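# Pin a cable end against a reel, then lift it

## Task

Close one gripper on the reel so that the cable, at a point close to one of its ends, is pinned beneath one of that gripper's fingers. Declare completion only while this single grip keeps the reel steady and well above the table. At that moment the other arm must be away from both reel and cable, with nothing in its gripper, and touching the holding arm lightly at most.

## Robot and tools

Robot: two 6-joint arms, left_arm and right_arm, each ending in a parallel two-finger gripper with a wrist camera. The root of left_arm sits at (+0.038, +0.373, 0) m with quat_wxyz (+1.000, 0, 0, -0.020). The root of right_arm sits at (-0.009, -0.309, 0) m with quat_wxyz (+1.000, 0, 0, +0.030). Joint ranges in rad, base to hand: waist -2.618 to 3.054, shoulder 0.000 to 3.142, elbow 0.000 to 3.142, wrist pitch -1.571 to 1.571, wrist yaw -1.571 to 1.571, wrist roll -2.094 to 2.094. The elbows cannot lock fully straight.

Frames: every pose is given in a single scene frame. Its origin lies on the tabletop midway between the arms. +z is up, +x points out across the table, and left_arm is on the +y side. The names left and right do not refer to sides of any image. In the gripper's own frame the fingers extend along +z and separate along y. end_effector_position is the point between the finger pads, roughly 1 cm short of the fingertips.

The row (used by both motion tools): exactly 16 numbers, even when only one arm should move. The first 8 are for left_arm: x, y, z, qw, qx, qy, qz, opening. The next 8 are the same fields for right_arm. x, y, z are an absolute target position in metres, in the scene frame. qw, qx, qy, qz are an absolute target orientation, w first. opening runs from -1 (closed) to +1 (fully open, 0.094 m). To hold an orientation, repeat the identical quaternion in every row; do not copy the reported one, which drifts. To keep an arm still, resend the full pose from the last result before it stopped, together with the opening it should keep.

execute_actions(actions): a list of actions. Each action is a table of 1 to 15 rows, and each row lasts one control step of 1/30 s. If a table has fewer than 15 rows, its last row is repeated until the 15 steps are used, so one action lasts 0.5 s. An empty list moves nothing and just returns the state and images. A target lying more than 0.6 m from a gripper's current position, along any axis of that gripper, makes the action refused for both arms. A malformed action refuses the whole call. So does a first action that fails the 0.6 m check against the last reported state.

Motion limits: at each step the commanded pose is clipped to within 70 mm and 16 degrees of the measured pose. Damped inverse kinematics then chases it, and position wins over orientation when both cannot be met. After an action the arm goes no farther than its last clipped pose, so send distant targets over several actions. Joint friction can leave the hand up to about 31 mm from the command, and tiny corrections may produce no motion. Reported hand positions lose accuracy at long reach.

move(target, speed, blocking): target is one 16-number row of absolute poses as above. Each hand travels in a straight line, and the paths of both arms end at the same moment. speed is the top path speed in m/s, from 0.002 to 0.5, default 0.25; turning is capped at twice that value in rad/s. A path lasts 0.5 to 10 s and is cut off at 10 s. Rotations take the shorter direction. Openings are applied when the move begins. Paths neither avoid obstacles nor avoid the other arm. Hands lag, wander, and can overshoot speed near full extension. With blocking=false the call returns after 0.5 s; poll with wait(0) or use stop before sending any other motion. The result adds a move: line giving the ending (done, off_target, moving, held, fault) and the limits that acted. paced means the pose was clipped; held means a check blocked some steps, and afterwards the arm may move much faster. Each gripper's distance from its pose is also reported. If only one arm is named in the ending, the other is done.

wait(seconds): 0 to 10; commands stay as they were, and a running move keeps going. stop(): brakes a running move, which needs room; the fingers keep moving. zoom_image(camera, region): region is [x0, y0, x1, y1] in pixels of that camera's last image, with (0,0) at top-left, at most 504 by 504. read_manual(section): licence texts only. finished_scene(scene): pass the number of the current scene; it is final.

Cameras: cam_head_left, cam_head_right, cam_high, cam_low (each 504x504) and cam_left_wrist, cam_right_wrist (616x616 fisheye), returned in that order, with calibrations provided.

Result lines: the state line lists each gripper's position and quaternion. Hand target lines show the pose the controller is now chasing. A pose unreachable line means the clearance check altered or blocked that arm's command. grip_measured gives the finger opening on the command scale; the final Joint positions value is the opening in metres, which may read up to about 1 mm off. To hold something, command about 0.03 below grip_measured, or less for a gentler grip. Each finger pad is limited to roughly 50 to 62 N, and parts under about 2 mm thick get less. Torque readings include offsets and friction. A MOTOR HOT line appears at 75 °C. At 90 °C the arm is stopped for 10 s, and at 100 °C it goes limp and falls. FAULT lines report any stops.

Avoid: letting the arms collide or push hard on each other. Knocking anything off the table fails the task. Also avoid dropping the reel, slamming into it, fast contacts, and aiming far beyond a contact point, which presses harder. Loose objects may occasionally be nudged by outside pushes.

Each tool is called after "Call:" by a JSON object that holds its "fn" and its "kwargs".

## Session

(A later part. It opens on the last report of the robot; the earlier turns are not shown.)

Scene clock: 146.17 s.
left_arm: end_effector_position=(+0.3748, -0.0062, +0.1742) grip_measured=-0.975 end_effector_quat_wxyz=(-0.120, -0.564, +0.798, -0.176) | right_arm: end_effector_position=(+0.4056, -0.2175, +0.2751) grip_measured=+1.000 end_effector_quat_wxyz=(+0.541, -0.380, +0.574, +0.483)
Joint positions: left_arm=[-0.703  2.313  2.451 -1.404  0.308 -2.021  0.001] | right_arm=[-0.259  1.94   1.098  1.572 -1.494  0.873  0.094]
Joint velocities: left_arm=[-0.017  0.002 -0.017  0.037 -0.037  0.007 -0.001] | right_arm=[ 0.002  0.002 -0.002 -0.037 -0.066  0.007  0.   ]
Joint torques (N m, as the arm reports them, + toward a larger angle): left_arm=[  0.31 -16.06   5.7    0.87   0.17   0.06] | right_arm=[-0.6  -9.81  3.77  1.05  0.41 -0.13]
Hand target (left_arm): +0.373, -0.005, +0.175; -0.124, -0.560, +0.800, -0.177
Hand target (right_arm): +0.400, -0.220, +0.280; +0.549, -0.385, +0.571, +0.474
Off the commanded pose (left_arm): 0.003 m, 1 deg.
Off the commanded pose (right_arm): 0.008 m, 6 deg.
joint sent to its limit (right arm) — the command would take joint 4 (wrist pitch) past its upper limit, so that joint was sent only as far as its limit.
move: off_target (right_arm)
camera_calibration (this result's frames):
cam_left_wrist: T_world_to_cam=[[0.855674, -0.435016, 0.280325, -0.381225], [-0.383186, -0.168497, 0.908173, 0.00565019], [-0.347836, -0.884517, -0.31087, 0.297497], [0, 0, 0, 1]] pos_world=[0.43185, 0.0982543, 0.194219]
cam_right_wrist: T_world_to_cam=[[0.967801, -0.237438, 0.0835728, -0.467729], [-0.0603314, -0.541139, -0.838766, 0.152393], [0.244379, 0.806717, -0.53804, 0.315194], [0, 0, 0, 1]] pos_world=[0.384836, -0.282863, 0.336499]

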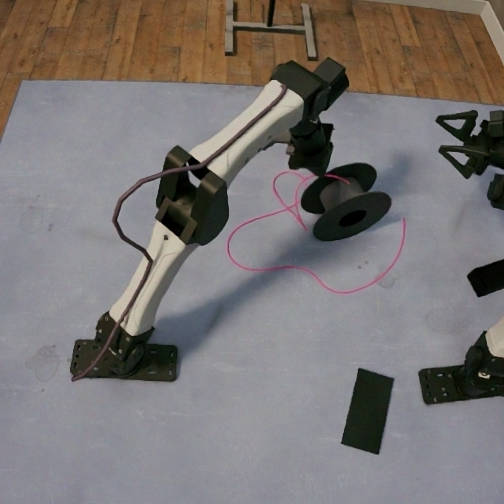

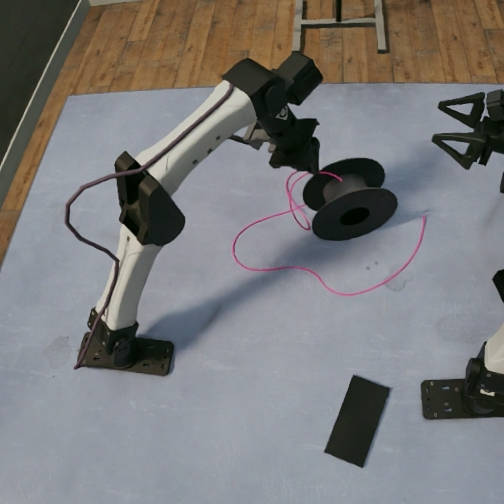

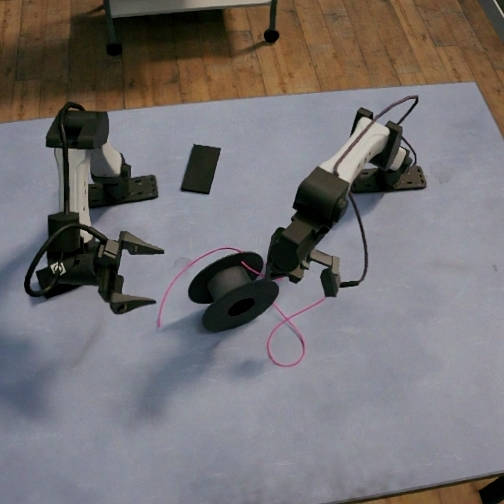

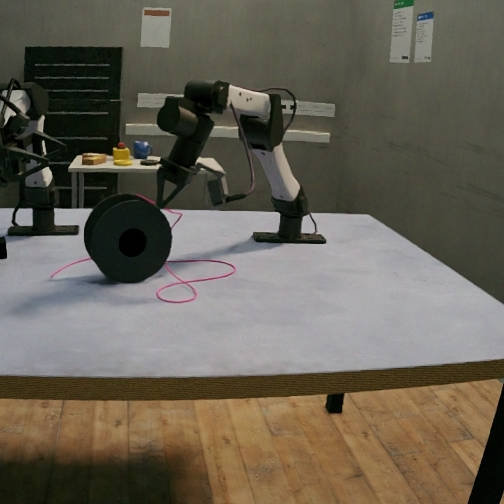

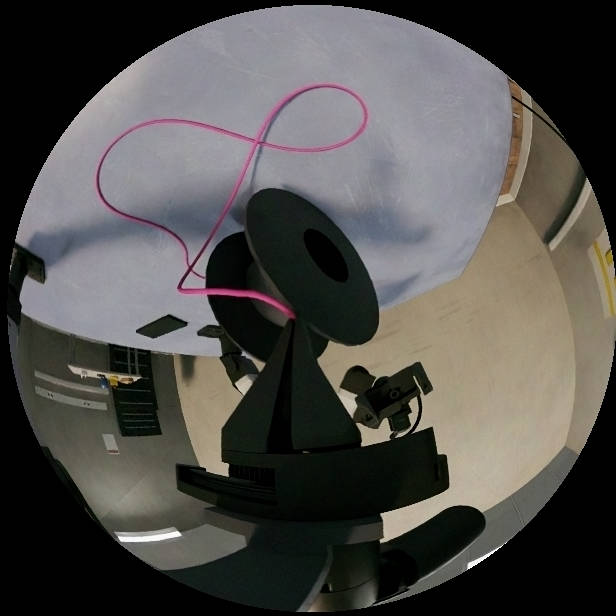

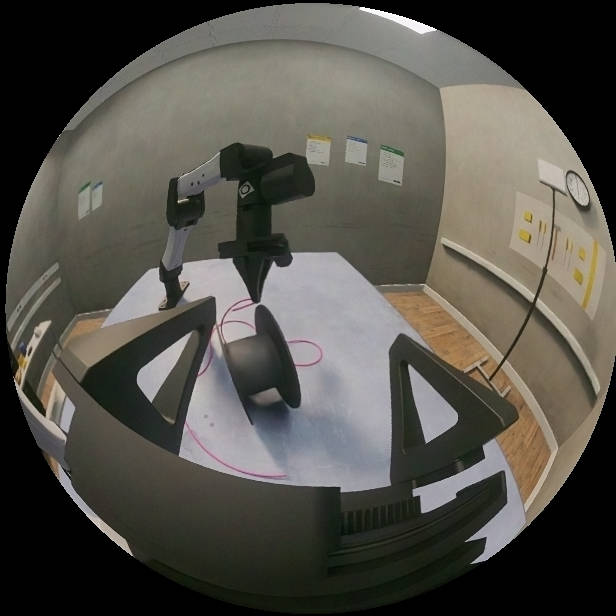

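Call:
{"fn": "move", "kwargs": {"target": [0.345,-0.003,0.178,0.124,0.56,-0.80,0.177,-1,0.40,-0.22,0.28,0.553,-0.389,0.53,0.511,1], "speed": 0.04}}

Call:
{"fn": "move", "kwargs": {"target": [0.345,-0.015,0.148,0.124,0.56,-0.80,0.177,-1,0.40,-0.22,0.28,0.553,-0.389,0.53,0.511,1], "speed": 0.04}}

Call:
{"fn": "zoom_image", "kwargs": {"camera": "cam_high", "region": [170,200,330,350]}}

Call:
{"fn": "zoom_image", "kwargs": {"camera": "cam_head_right", "region": [270,130,420,260]}}

Scene clock: 157.87 s.
left_arm: end_effector_position=(+0.3494, -0.0026, +0.1800) grip_measured=-0.975 end_effector_quat_wxyz=(-0.124, -0.559, +0.800, -0.179) | right_arm: end_effector_position=(+0.4056, -0.2175, +0.2751) grip_measured=+1.000 end_effector_quat_wxyz=(+0.540, -0.380, +0.574, +0.483)
Joint positions: left_arm=[-0.733  2.174  2.235 -1.314  0.308 -2.041  0.001] | right_arm=[-0.259  1.94   1.098  1.572 -1.494  0.873  0.094]
Joint velocities: left_arm=[-0.007 -0.017  0.002  0.066  0.051 -0.007  0.   ] | right_arm=[-0.002  0.012 -0.012 -0.037  0.022 -0.037  0.   ]
Joint torques (N m, as the arm reports them, + toward a larger angle): left_arm=[ -0.35 -14.86   5.85   0.91   0.05  -0.17] | right_arm=[-0.59 -9.81  3.74  1.06  0.41 -0.1 ]
Hand target (left_arm): +0.345, -0.003, +0.179; -0.124, -0.560, +0.800, -0.177
Hand target (right_arm): +0.400, -0.220, +0.280; +0.549, -0.385, +0.571, +0.475
Off the commanded pose (left_arm): 0.005 m, 0 deg.
Off the commanded pose (right_arm): 0.008 m, 6 deg.
joint sent to its limit (right arm) — the command would take joint 4 (wrist pitch) past its upper limit, so that joint was sent only as far as its limit.
move: off_target (right_arm)
camera_calibration (this result's frames):
cam_left_wrist: T_world_to_cam=[[0.850161, -0.442457, 0.28541, -0.358529], [-0.386188, -0.15555, 0.90921, -0.00786087], [-0.357891, -0.883196, -0.303114, 0.2957], [0, 0, 0, 1]] pos_world=[0.4076, 0.101305, 0.199106]
cam_right_wrist: T_world_to_cam=[[0.967836, -0.237427, 0.0831932, -0.467637], [-0.0606299, -0.541059, -0.838796, 0.15254], [0.244165, 0.806773, -0.538052, 0.315296], [0, 0, 0, 1]] pos_world=[0.38486, -0.282869, 0.3365]

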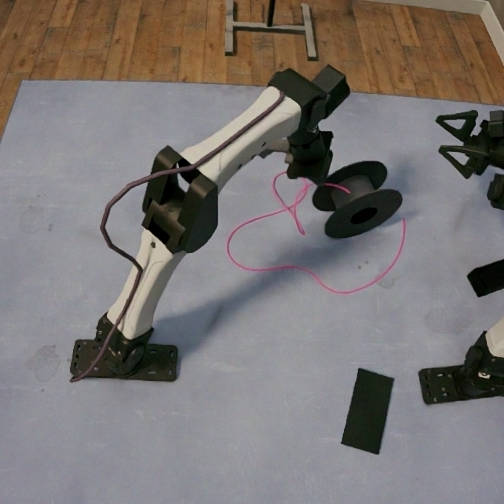

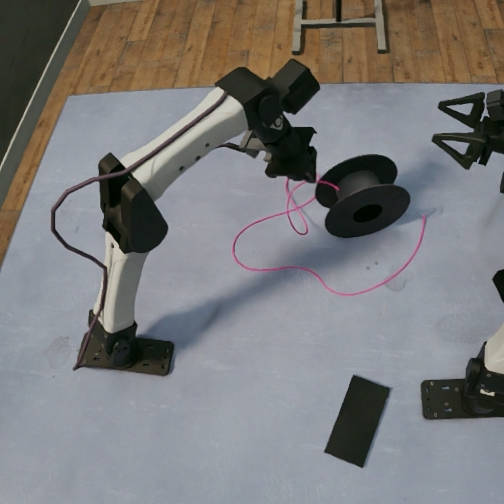

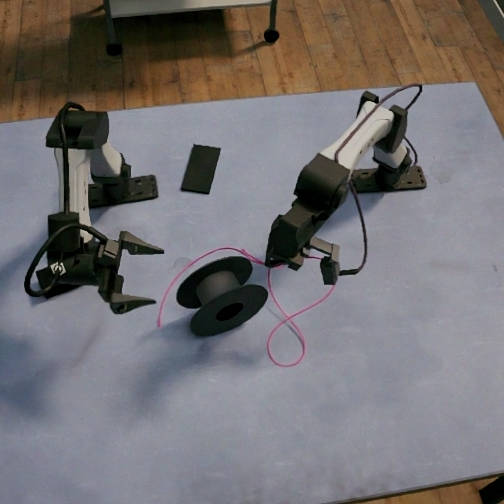

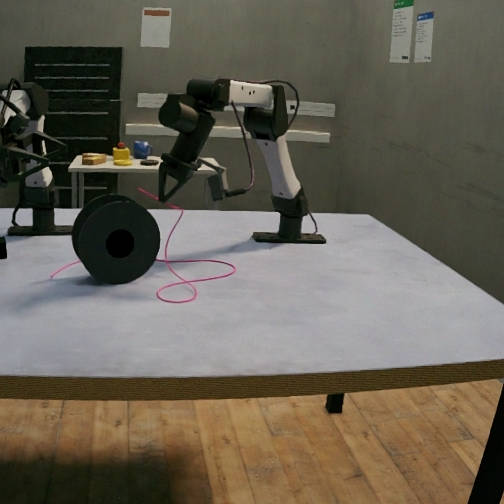

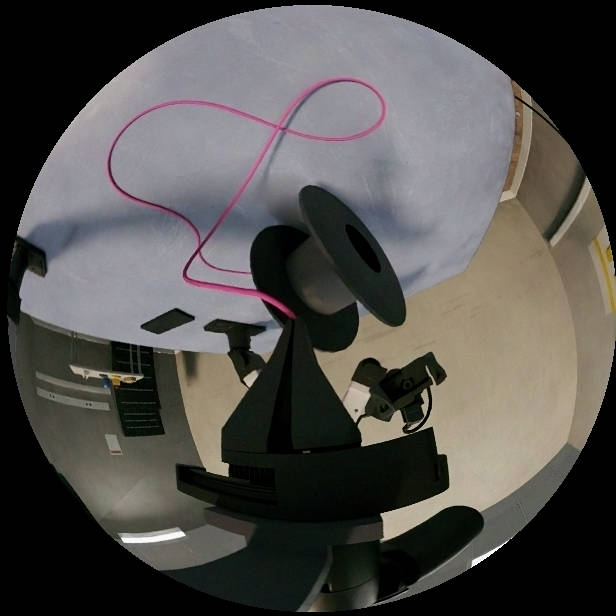

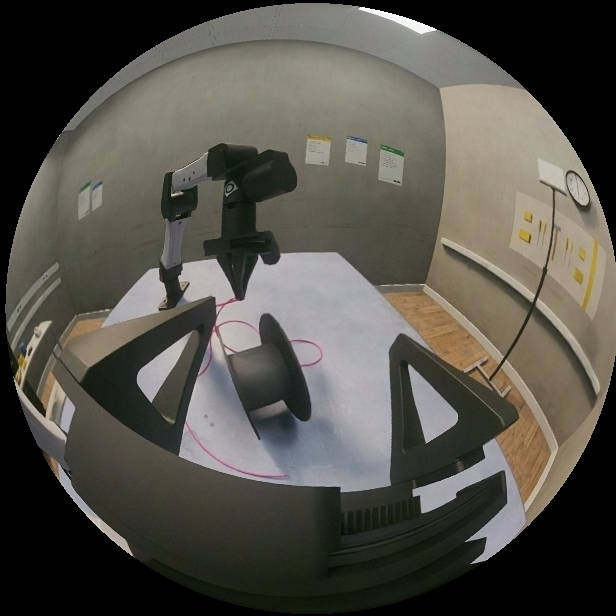

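Scene clock: 159.50 s.
left_arm: end_effector_position=(+0.3487, -0.0151, +0.1519) grip_measured=-0.975 end_effector_quat_wxyz=(-0.126, -0.558, +0.800, -0.181) | right_arm: end_effector_position=(+0.4056, -0.2175, +0.2751) grip_measured=+1.000 end_effector_quat_wxyz=(+0.540, -0.380, +0.574, +0.483)
Joint positions: left_arm=[-0.752  2.174  2.118 -1.187  0.308 -2.061  0.001] | right_arm=[-0.259  1.94   1.098  1.572 -1.494  0.873  0.094]
Joint velocities: left_arm=[-0.012  0.007 -0.007 -0.051  0.081 -0.037  0.   ] | right_arm=[-0.002 -0.027 -0.002 -0.066  0.022  0.051  0.   ]
Joint torques (N m, as the arm reports them, + toward a larger angle): left_arm=[ -0.37 -14.57   6.16   0.92   0.    -0.14] | right_arm=[-0.63 -9.84  3.77  1.05  0.42 -0.14]
Hand target (left_arm): +0.345, -0.015, +0.148; -0.124, -0.560, +0.800, -0.176
Hand target (right_arm): +0.400, -0.220, +0.280; +0.549, -0.385, +0.571, +0.475
Off the commanded pose (left_arm): 0.005 m, 1 deg.
Off the commanded pose (right_arm): 0.008 m, 6 deg.
joint sent to its limit (right arm) — the command would take joint 4 (wrist pitch) past its upper limit, so that joint was sent only as far as its limit.
move: off_target (right_arm)
camera_calibration (this result's frames):
cam_left_wrist: T_world_to_cam=[[0.850147, -0.4415, 0.286929, -0.355655], [-0.384798, -0.148973, 0.910899, 0.0147739], [-0.359417, -0.884808, -0.296538, 0.275457], [0, 0, 0, 1]] pos_world=[0.407048, 0.0889054, 0.170273]
cam_right_wrist: T_world_to_cam=[[0.967836, -0.237427, 0.0831932, -0.467637], [-0.0606299, -0.541059, -0.838796, 0.15254], [0.244165, 0.806773, -0.538052, 0.315296], [0, 0, 0, 1]] pos_world=[0.38486, -0.282869, 0.3365]

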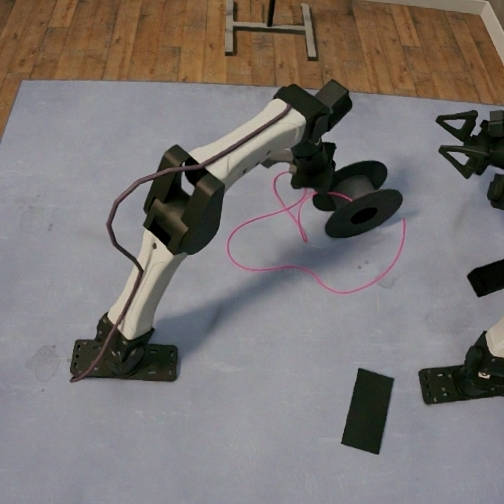

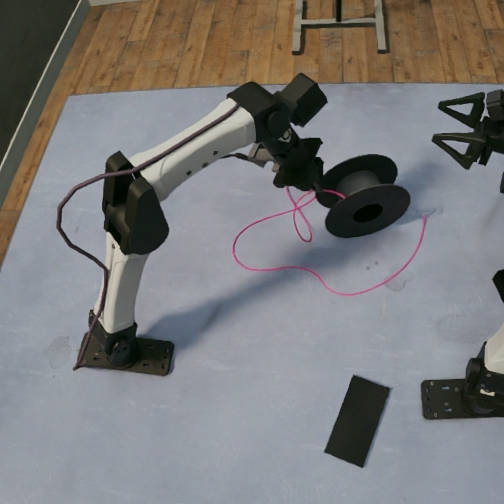

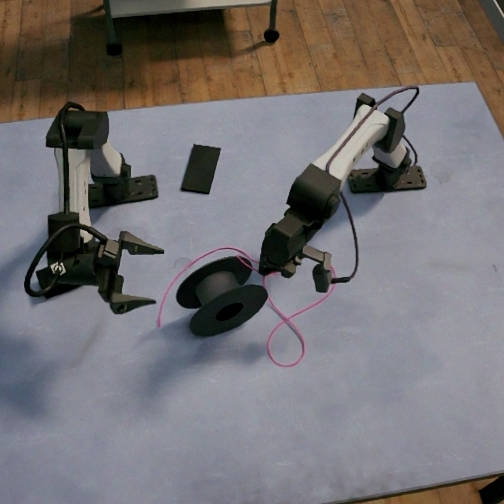

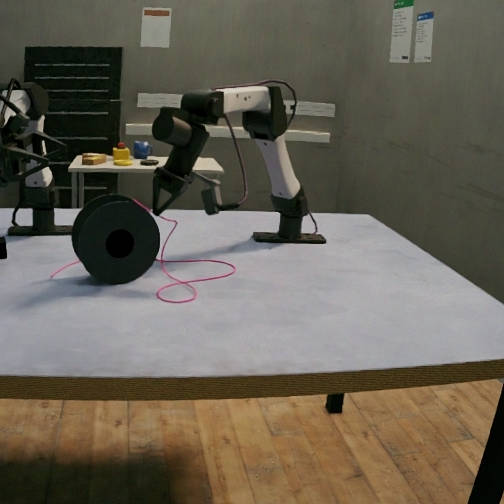

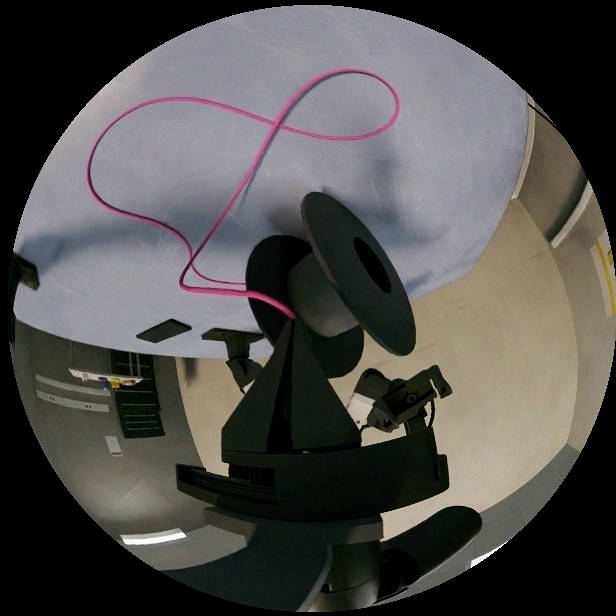

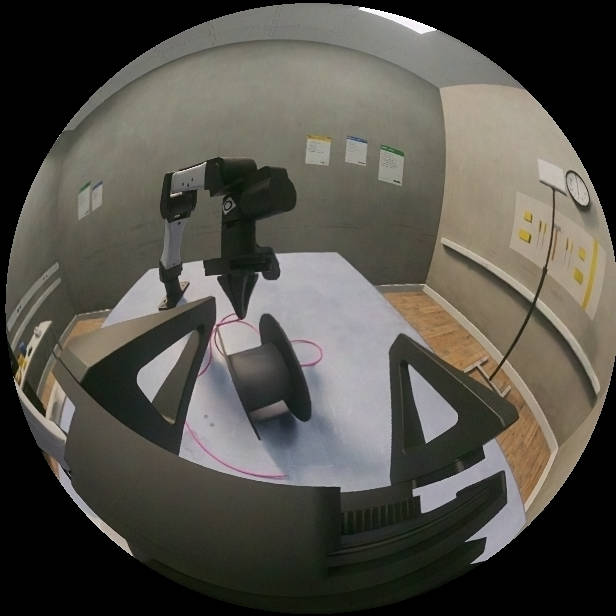

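Region (170, 200, 330, 350) of cam_high's 504x504 image, scaled by 3.150, with more detail than that image has; it fills the top 472 rows of this view, and the rest is white.

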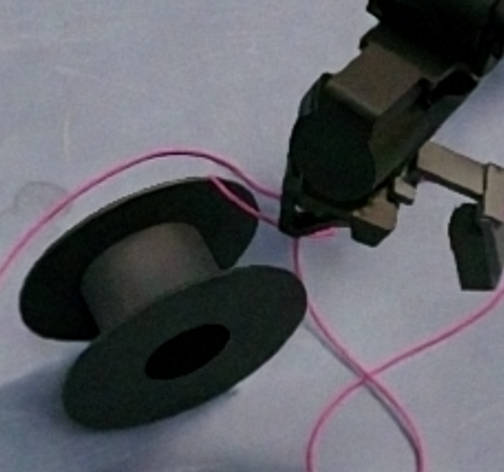

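Region (270, 130, 420, 260) of cam_head_right's 504x504 image, scaled by 3.360, with more detail than that image has; it fills the top 437 rows of this view, and the rest is white.

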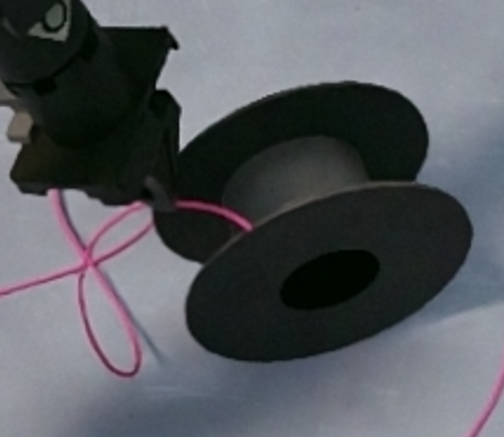

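Call:
{"fn": "move", "kwargs": {"target": [0.366,-0.022,0.14,0.124,0.56,-0.80,0.177,-1,0.40,-0.22,0.28,0.553,-0.389,0.53,0.511,1], "speed": 0.03}}

Call:
{"fn": "move", "kwargs": {"target": [0.37,-0.045,0.14,0.124,0.56,-0.80,0.177,-1,0.40,-0.22,0.28,0.553,-0.389,0.53,0.511,1], "speed": 0.03}}

Call:
{"fn": "zoom_image", "kwargs": {"camera": "cam_high", "region": [170,200,330,350]}}

Scene clock: 169.47 s.
left_arm: end_effector_position=(+0.3620, -0.0244, +0.1471) grip_measured=-0.975 end_effector_quat_wxyz=(-0.125, -0.558, +0.799, -0.187) | right_arm: end_effector_position=(+0.4056, -0.2175, +0.2751) grip_measured=+1.000 end_effector_quat_wxyz=(+0.540, -0.380, +0.574, +0.483)
Joint positions: left_arm=[-0.746  2.242  2.207 -1.198  0.308 -2.057  0.001] | right_arm=[-0.259  1.94   1.098  1.572 -1.494  0.873  0.094]
Joint velocities: left_arm=[-0.012 -0.002  0.017  0.022 -0.037 -0.007 -0.001] | right_arm=[ 0.012 -0.007 -0.007  0.022 -0.081  0.066  0.   ]
Joint torques (N m, as the arm reports them, + toward a larger angle): left_arm=[  0.75 -12.42   9.37   0.81   0.05   0.09] | right_arm=[-0.59 -9.82  3.74  1.06  0.41 -0.15]
Hand target (left_arm): +0.366, -0.022, +0.140; -0.124, -0.560, +0.800, -0.177
Hand target (right_arm): +0.400, -0.220, +0.280; +0.549, -0.385, +0.571, +0.475
Off the commanded pose (left_arm): 0.008 m, 1 deg.
Off the commanded pose (right_arm): 0.008 m, 6 deg.
joint sent to its limit (right arm) — the command would take joint 4 (wrist pitch) past its upper limit, so that joint was sent only as far as its limit.
move: off_target (right_arm)
camera_calibration (this result's frames):
cam_left_wrist: T_world_to_cam=[[0.848425, -0.437801, 0.297498, -0.370615], [-0.392532, -0.143346, 0.908499, 0.0262037], [-0.355097, -0.887571, -0.293469, 0.268454], [0, 0, 0, 1]] pos_world=[0.420052, 0.0797729, 0.165234]
cam_right_wrist: T_world_to_cam=[[0.967836, -0.237427, 0.0831932, -0.467637], [-0.0606299, -0.541059, -0.838796, 0.15254], [0.244165, 0.806773, -0.538052, 0.315296], [0, 0, 0, 1]] pos_world=[0.38486, -0.282869, 0.3365]

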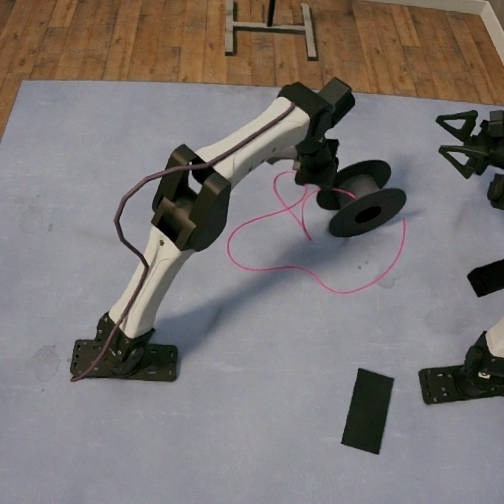

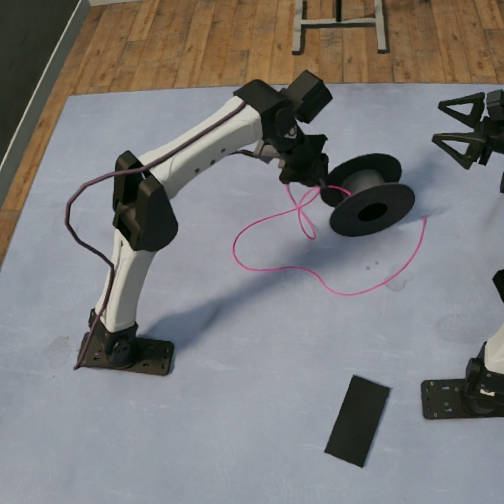

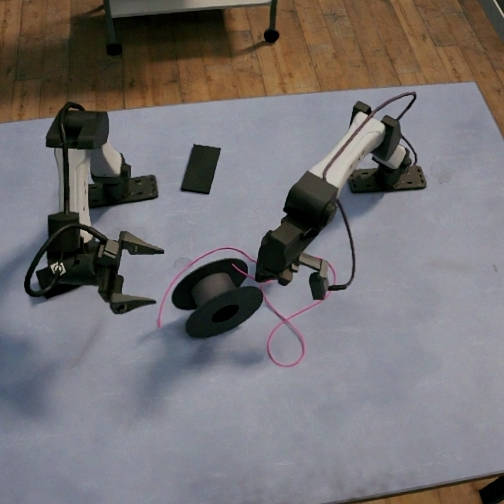

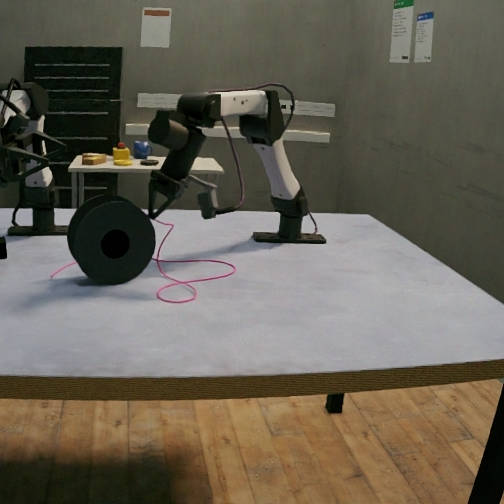

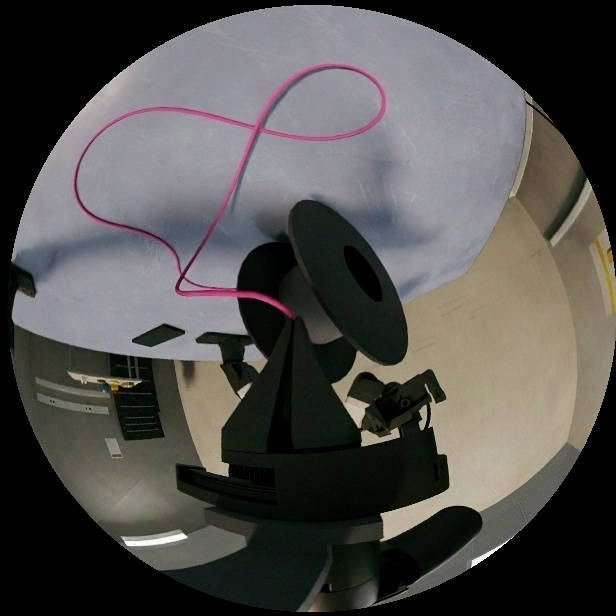

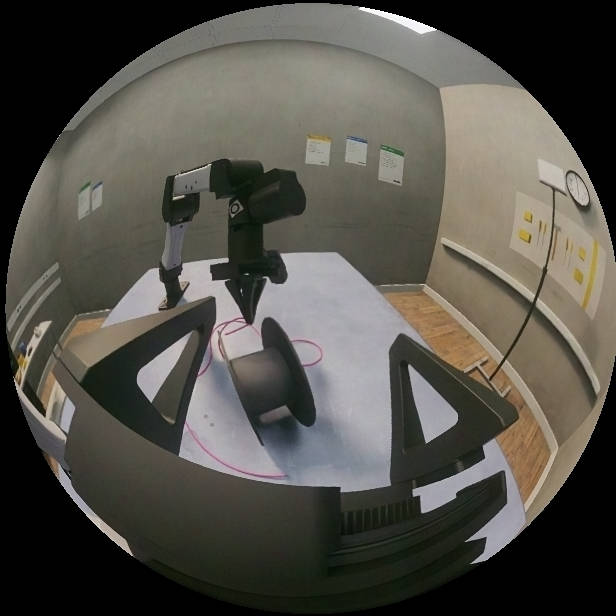

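Scene clock: 171.53 s.
left_arm: end_effector_position=(+0.3718, -0.0434, +0.1485) grip_measured=-0.975 end_effector_quat_wxyz=(-0.126, -0.556, +0.799, -0.191) | right_arm: end_effector_position=(+0.4056, -0.2175, +0.2751) grip_measured=+1.000 end_effector_quat_wxyz=(+0.540, -0.380, +0.574, +0.483)
Joint positions: left_arm=[-0.758  2.364  2.419 -1.276  0.308 -2.068  0.001] | right_arm=[-0.259  1.94   1.098  1.572 -1.494  0.873  0.094]
Joint velocities: left_arm=[-0.012  0.002  0.002 -0.037 -0.037 -0.007  0.001] | right_arm=[-0.002 -0.012 -0.017  0.081  0.022  0.081  0.   ]
Joint torques (N m, as the arm reports them, + toward a larger angle): left_arm=[ -0.31 -13.19   9.19   0.82  -0.03  -0.12] | right_arm=[-0.61 -9.81  3.75  1.06  0.41 -0.15]
Hand target (left_arm): +0.370, -0.045, +0.140; -0.124, -0.560, +0.800, -0.178
Hand target (right_arm): +0.400, -0.220, +0.280; +0.549, -0.385, +0.571, +0.475
Off the commanded pose (left_arm): 0.009 m, 2 deg.
Off the commanded pose (right_arm): 0.008 m, 6 deg.
joint sent to its limit (right arm) — the command would take joint 4 (wrist pitch) past its upper limit, so that joint was sent only as far as its limit.
move: off_target (right_arm)
camera_calibration (this result's frames):
cam_left_wrist: T_world_to_cam=[[0.846597, -0.436877, 0.303993, -0.387856], [-0.395765, -0.134835, 0.9084, 0.0276378], [-0.35587, -0.889358, -0.287051, 0.254785], [0, 0, 0, 1]] pos_world=[0.429966, 0.0608763, 0.165936]
cam_right_wrist: T_world_to_cam=[[0.967836, -0.237427, 0.0831932, -0.467637], [-0.0606299, -0.541059, -0.838796, 0.15254], [0.244165, 0.806773, -0.538052, 0.315296], [0, 0, 0, 1]] pos_world=[0.38486, -0.282869, 0.3365]

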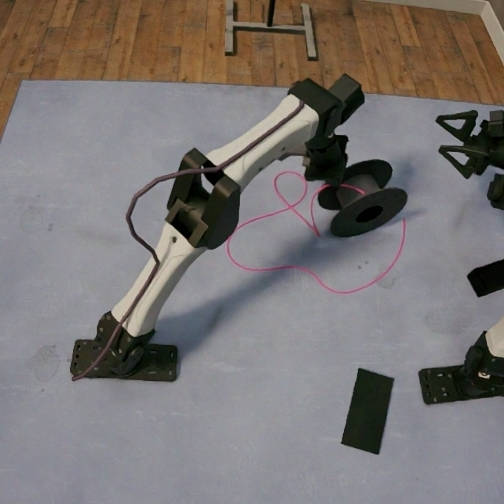

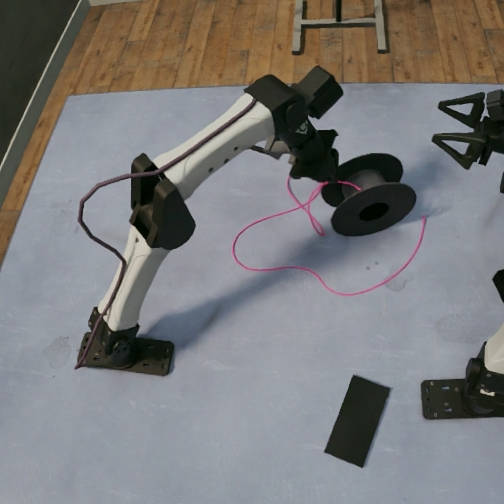

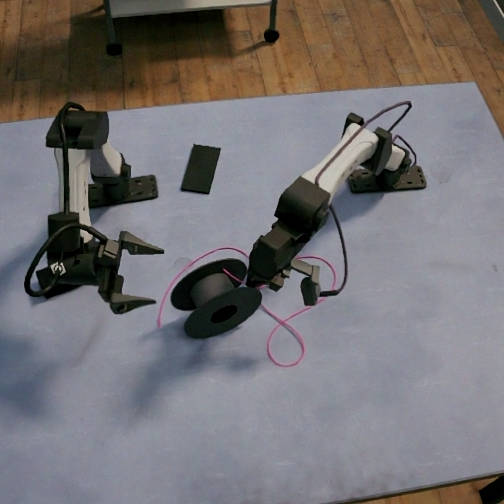

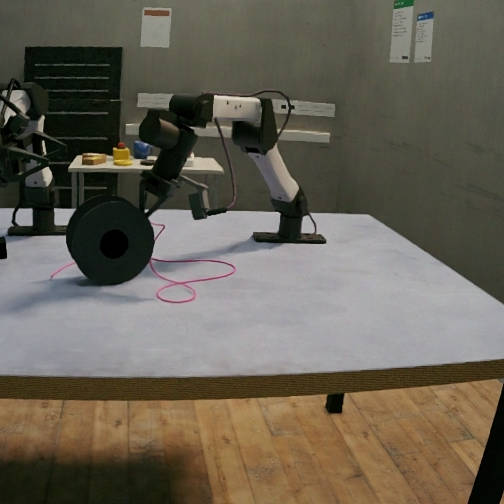

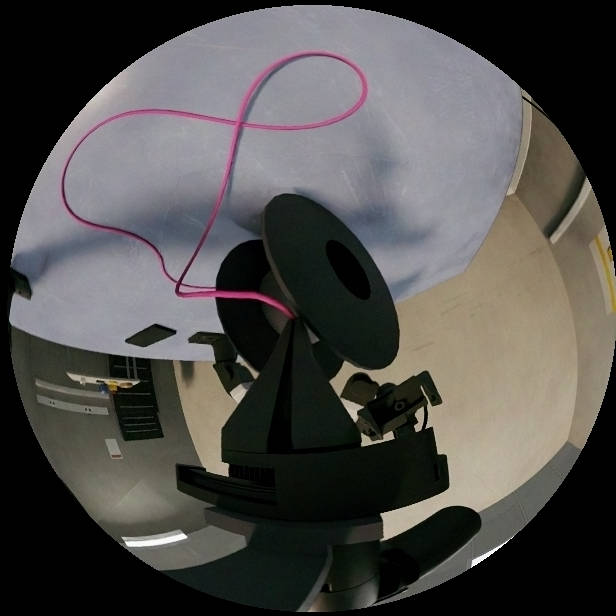

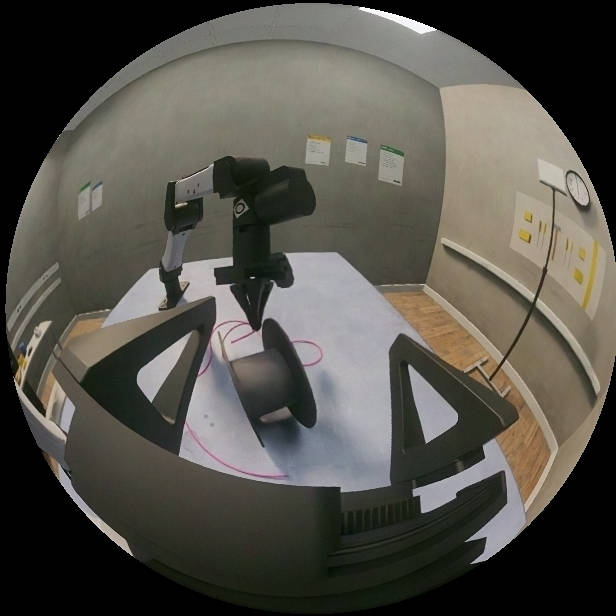

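Region (170, 200, 330, 350) of cam_high's 504x504 image, scaled by 3.150, with more detail than that image has; it fills the top 472 rows of this view, and the rest is white.

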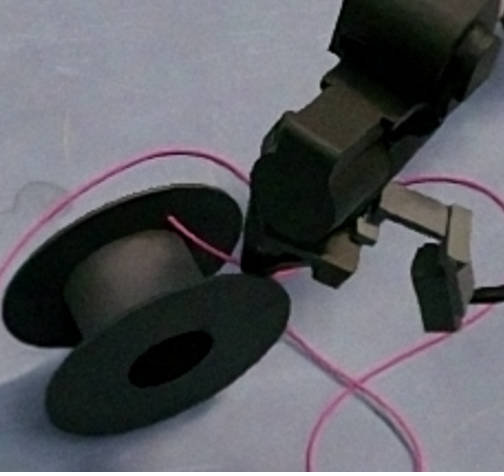

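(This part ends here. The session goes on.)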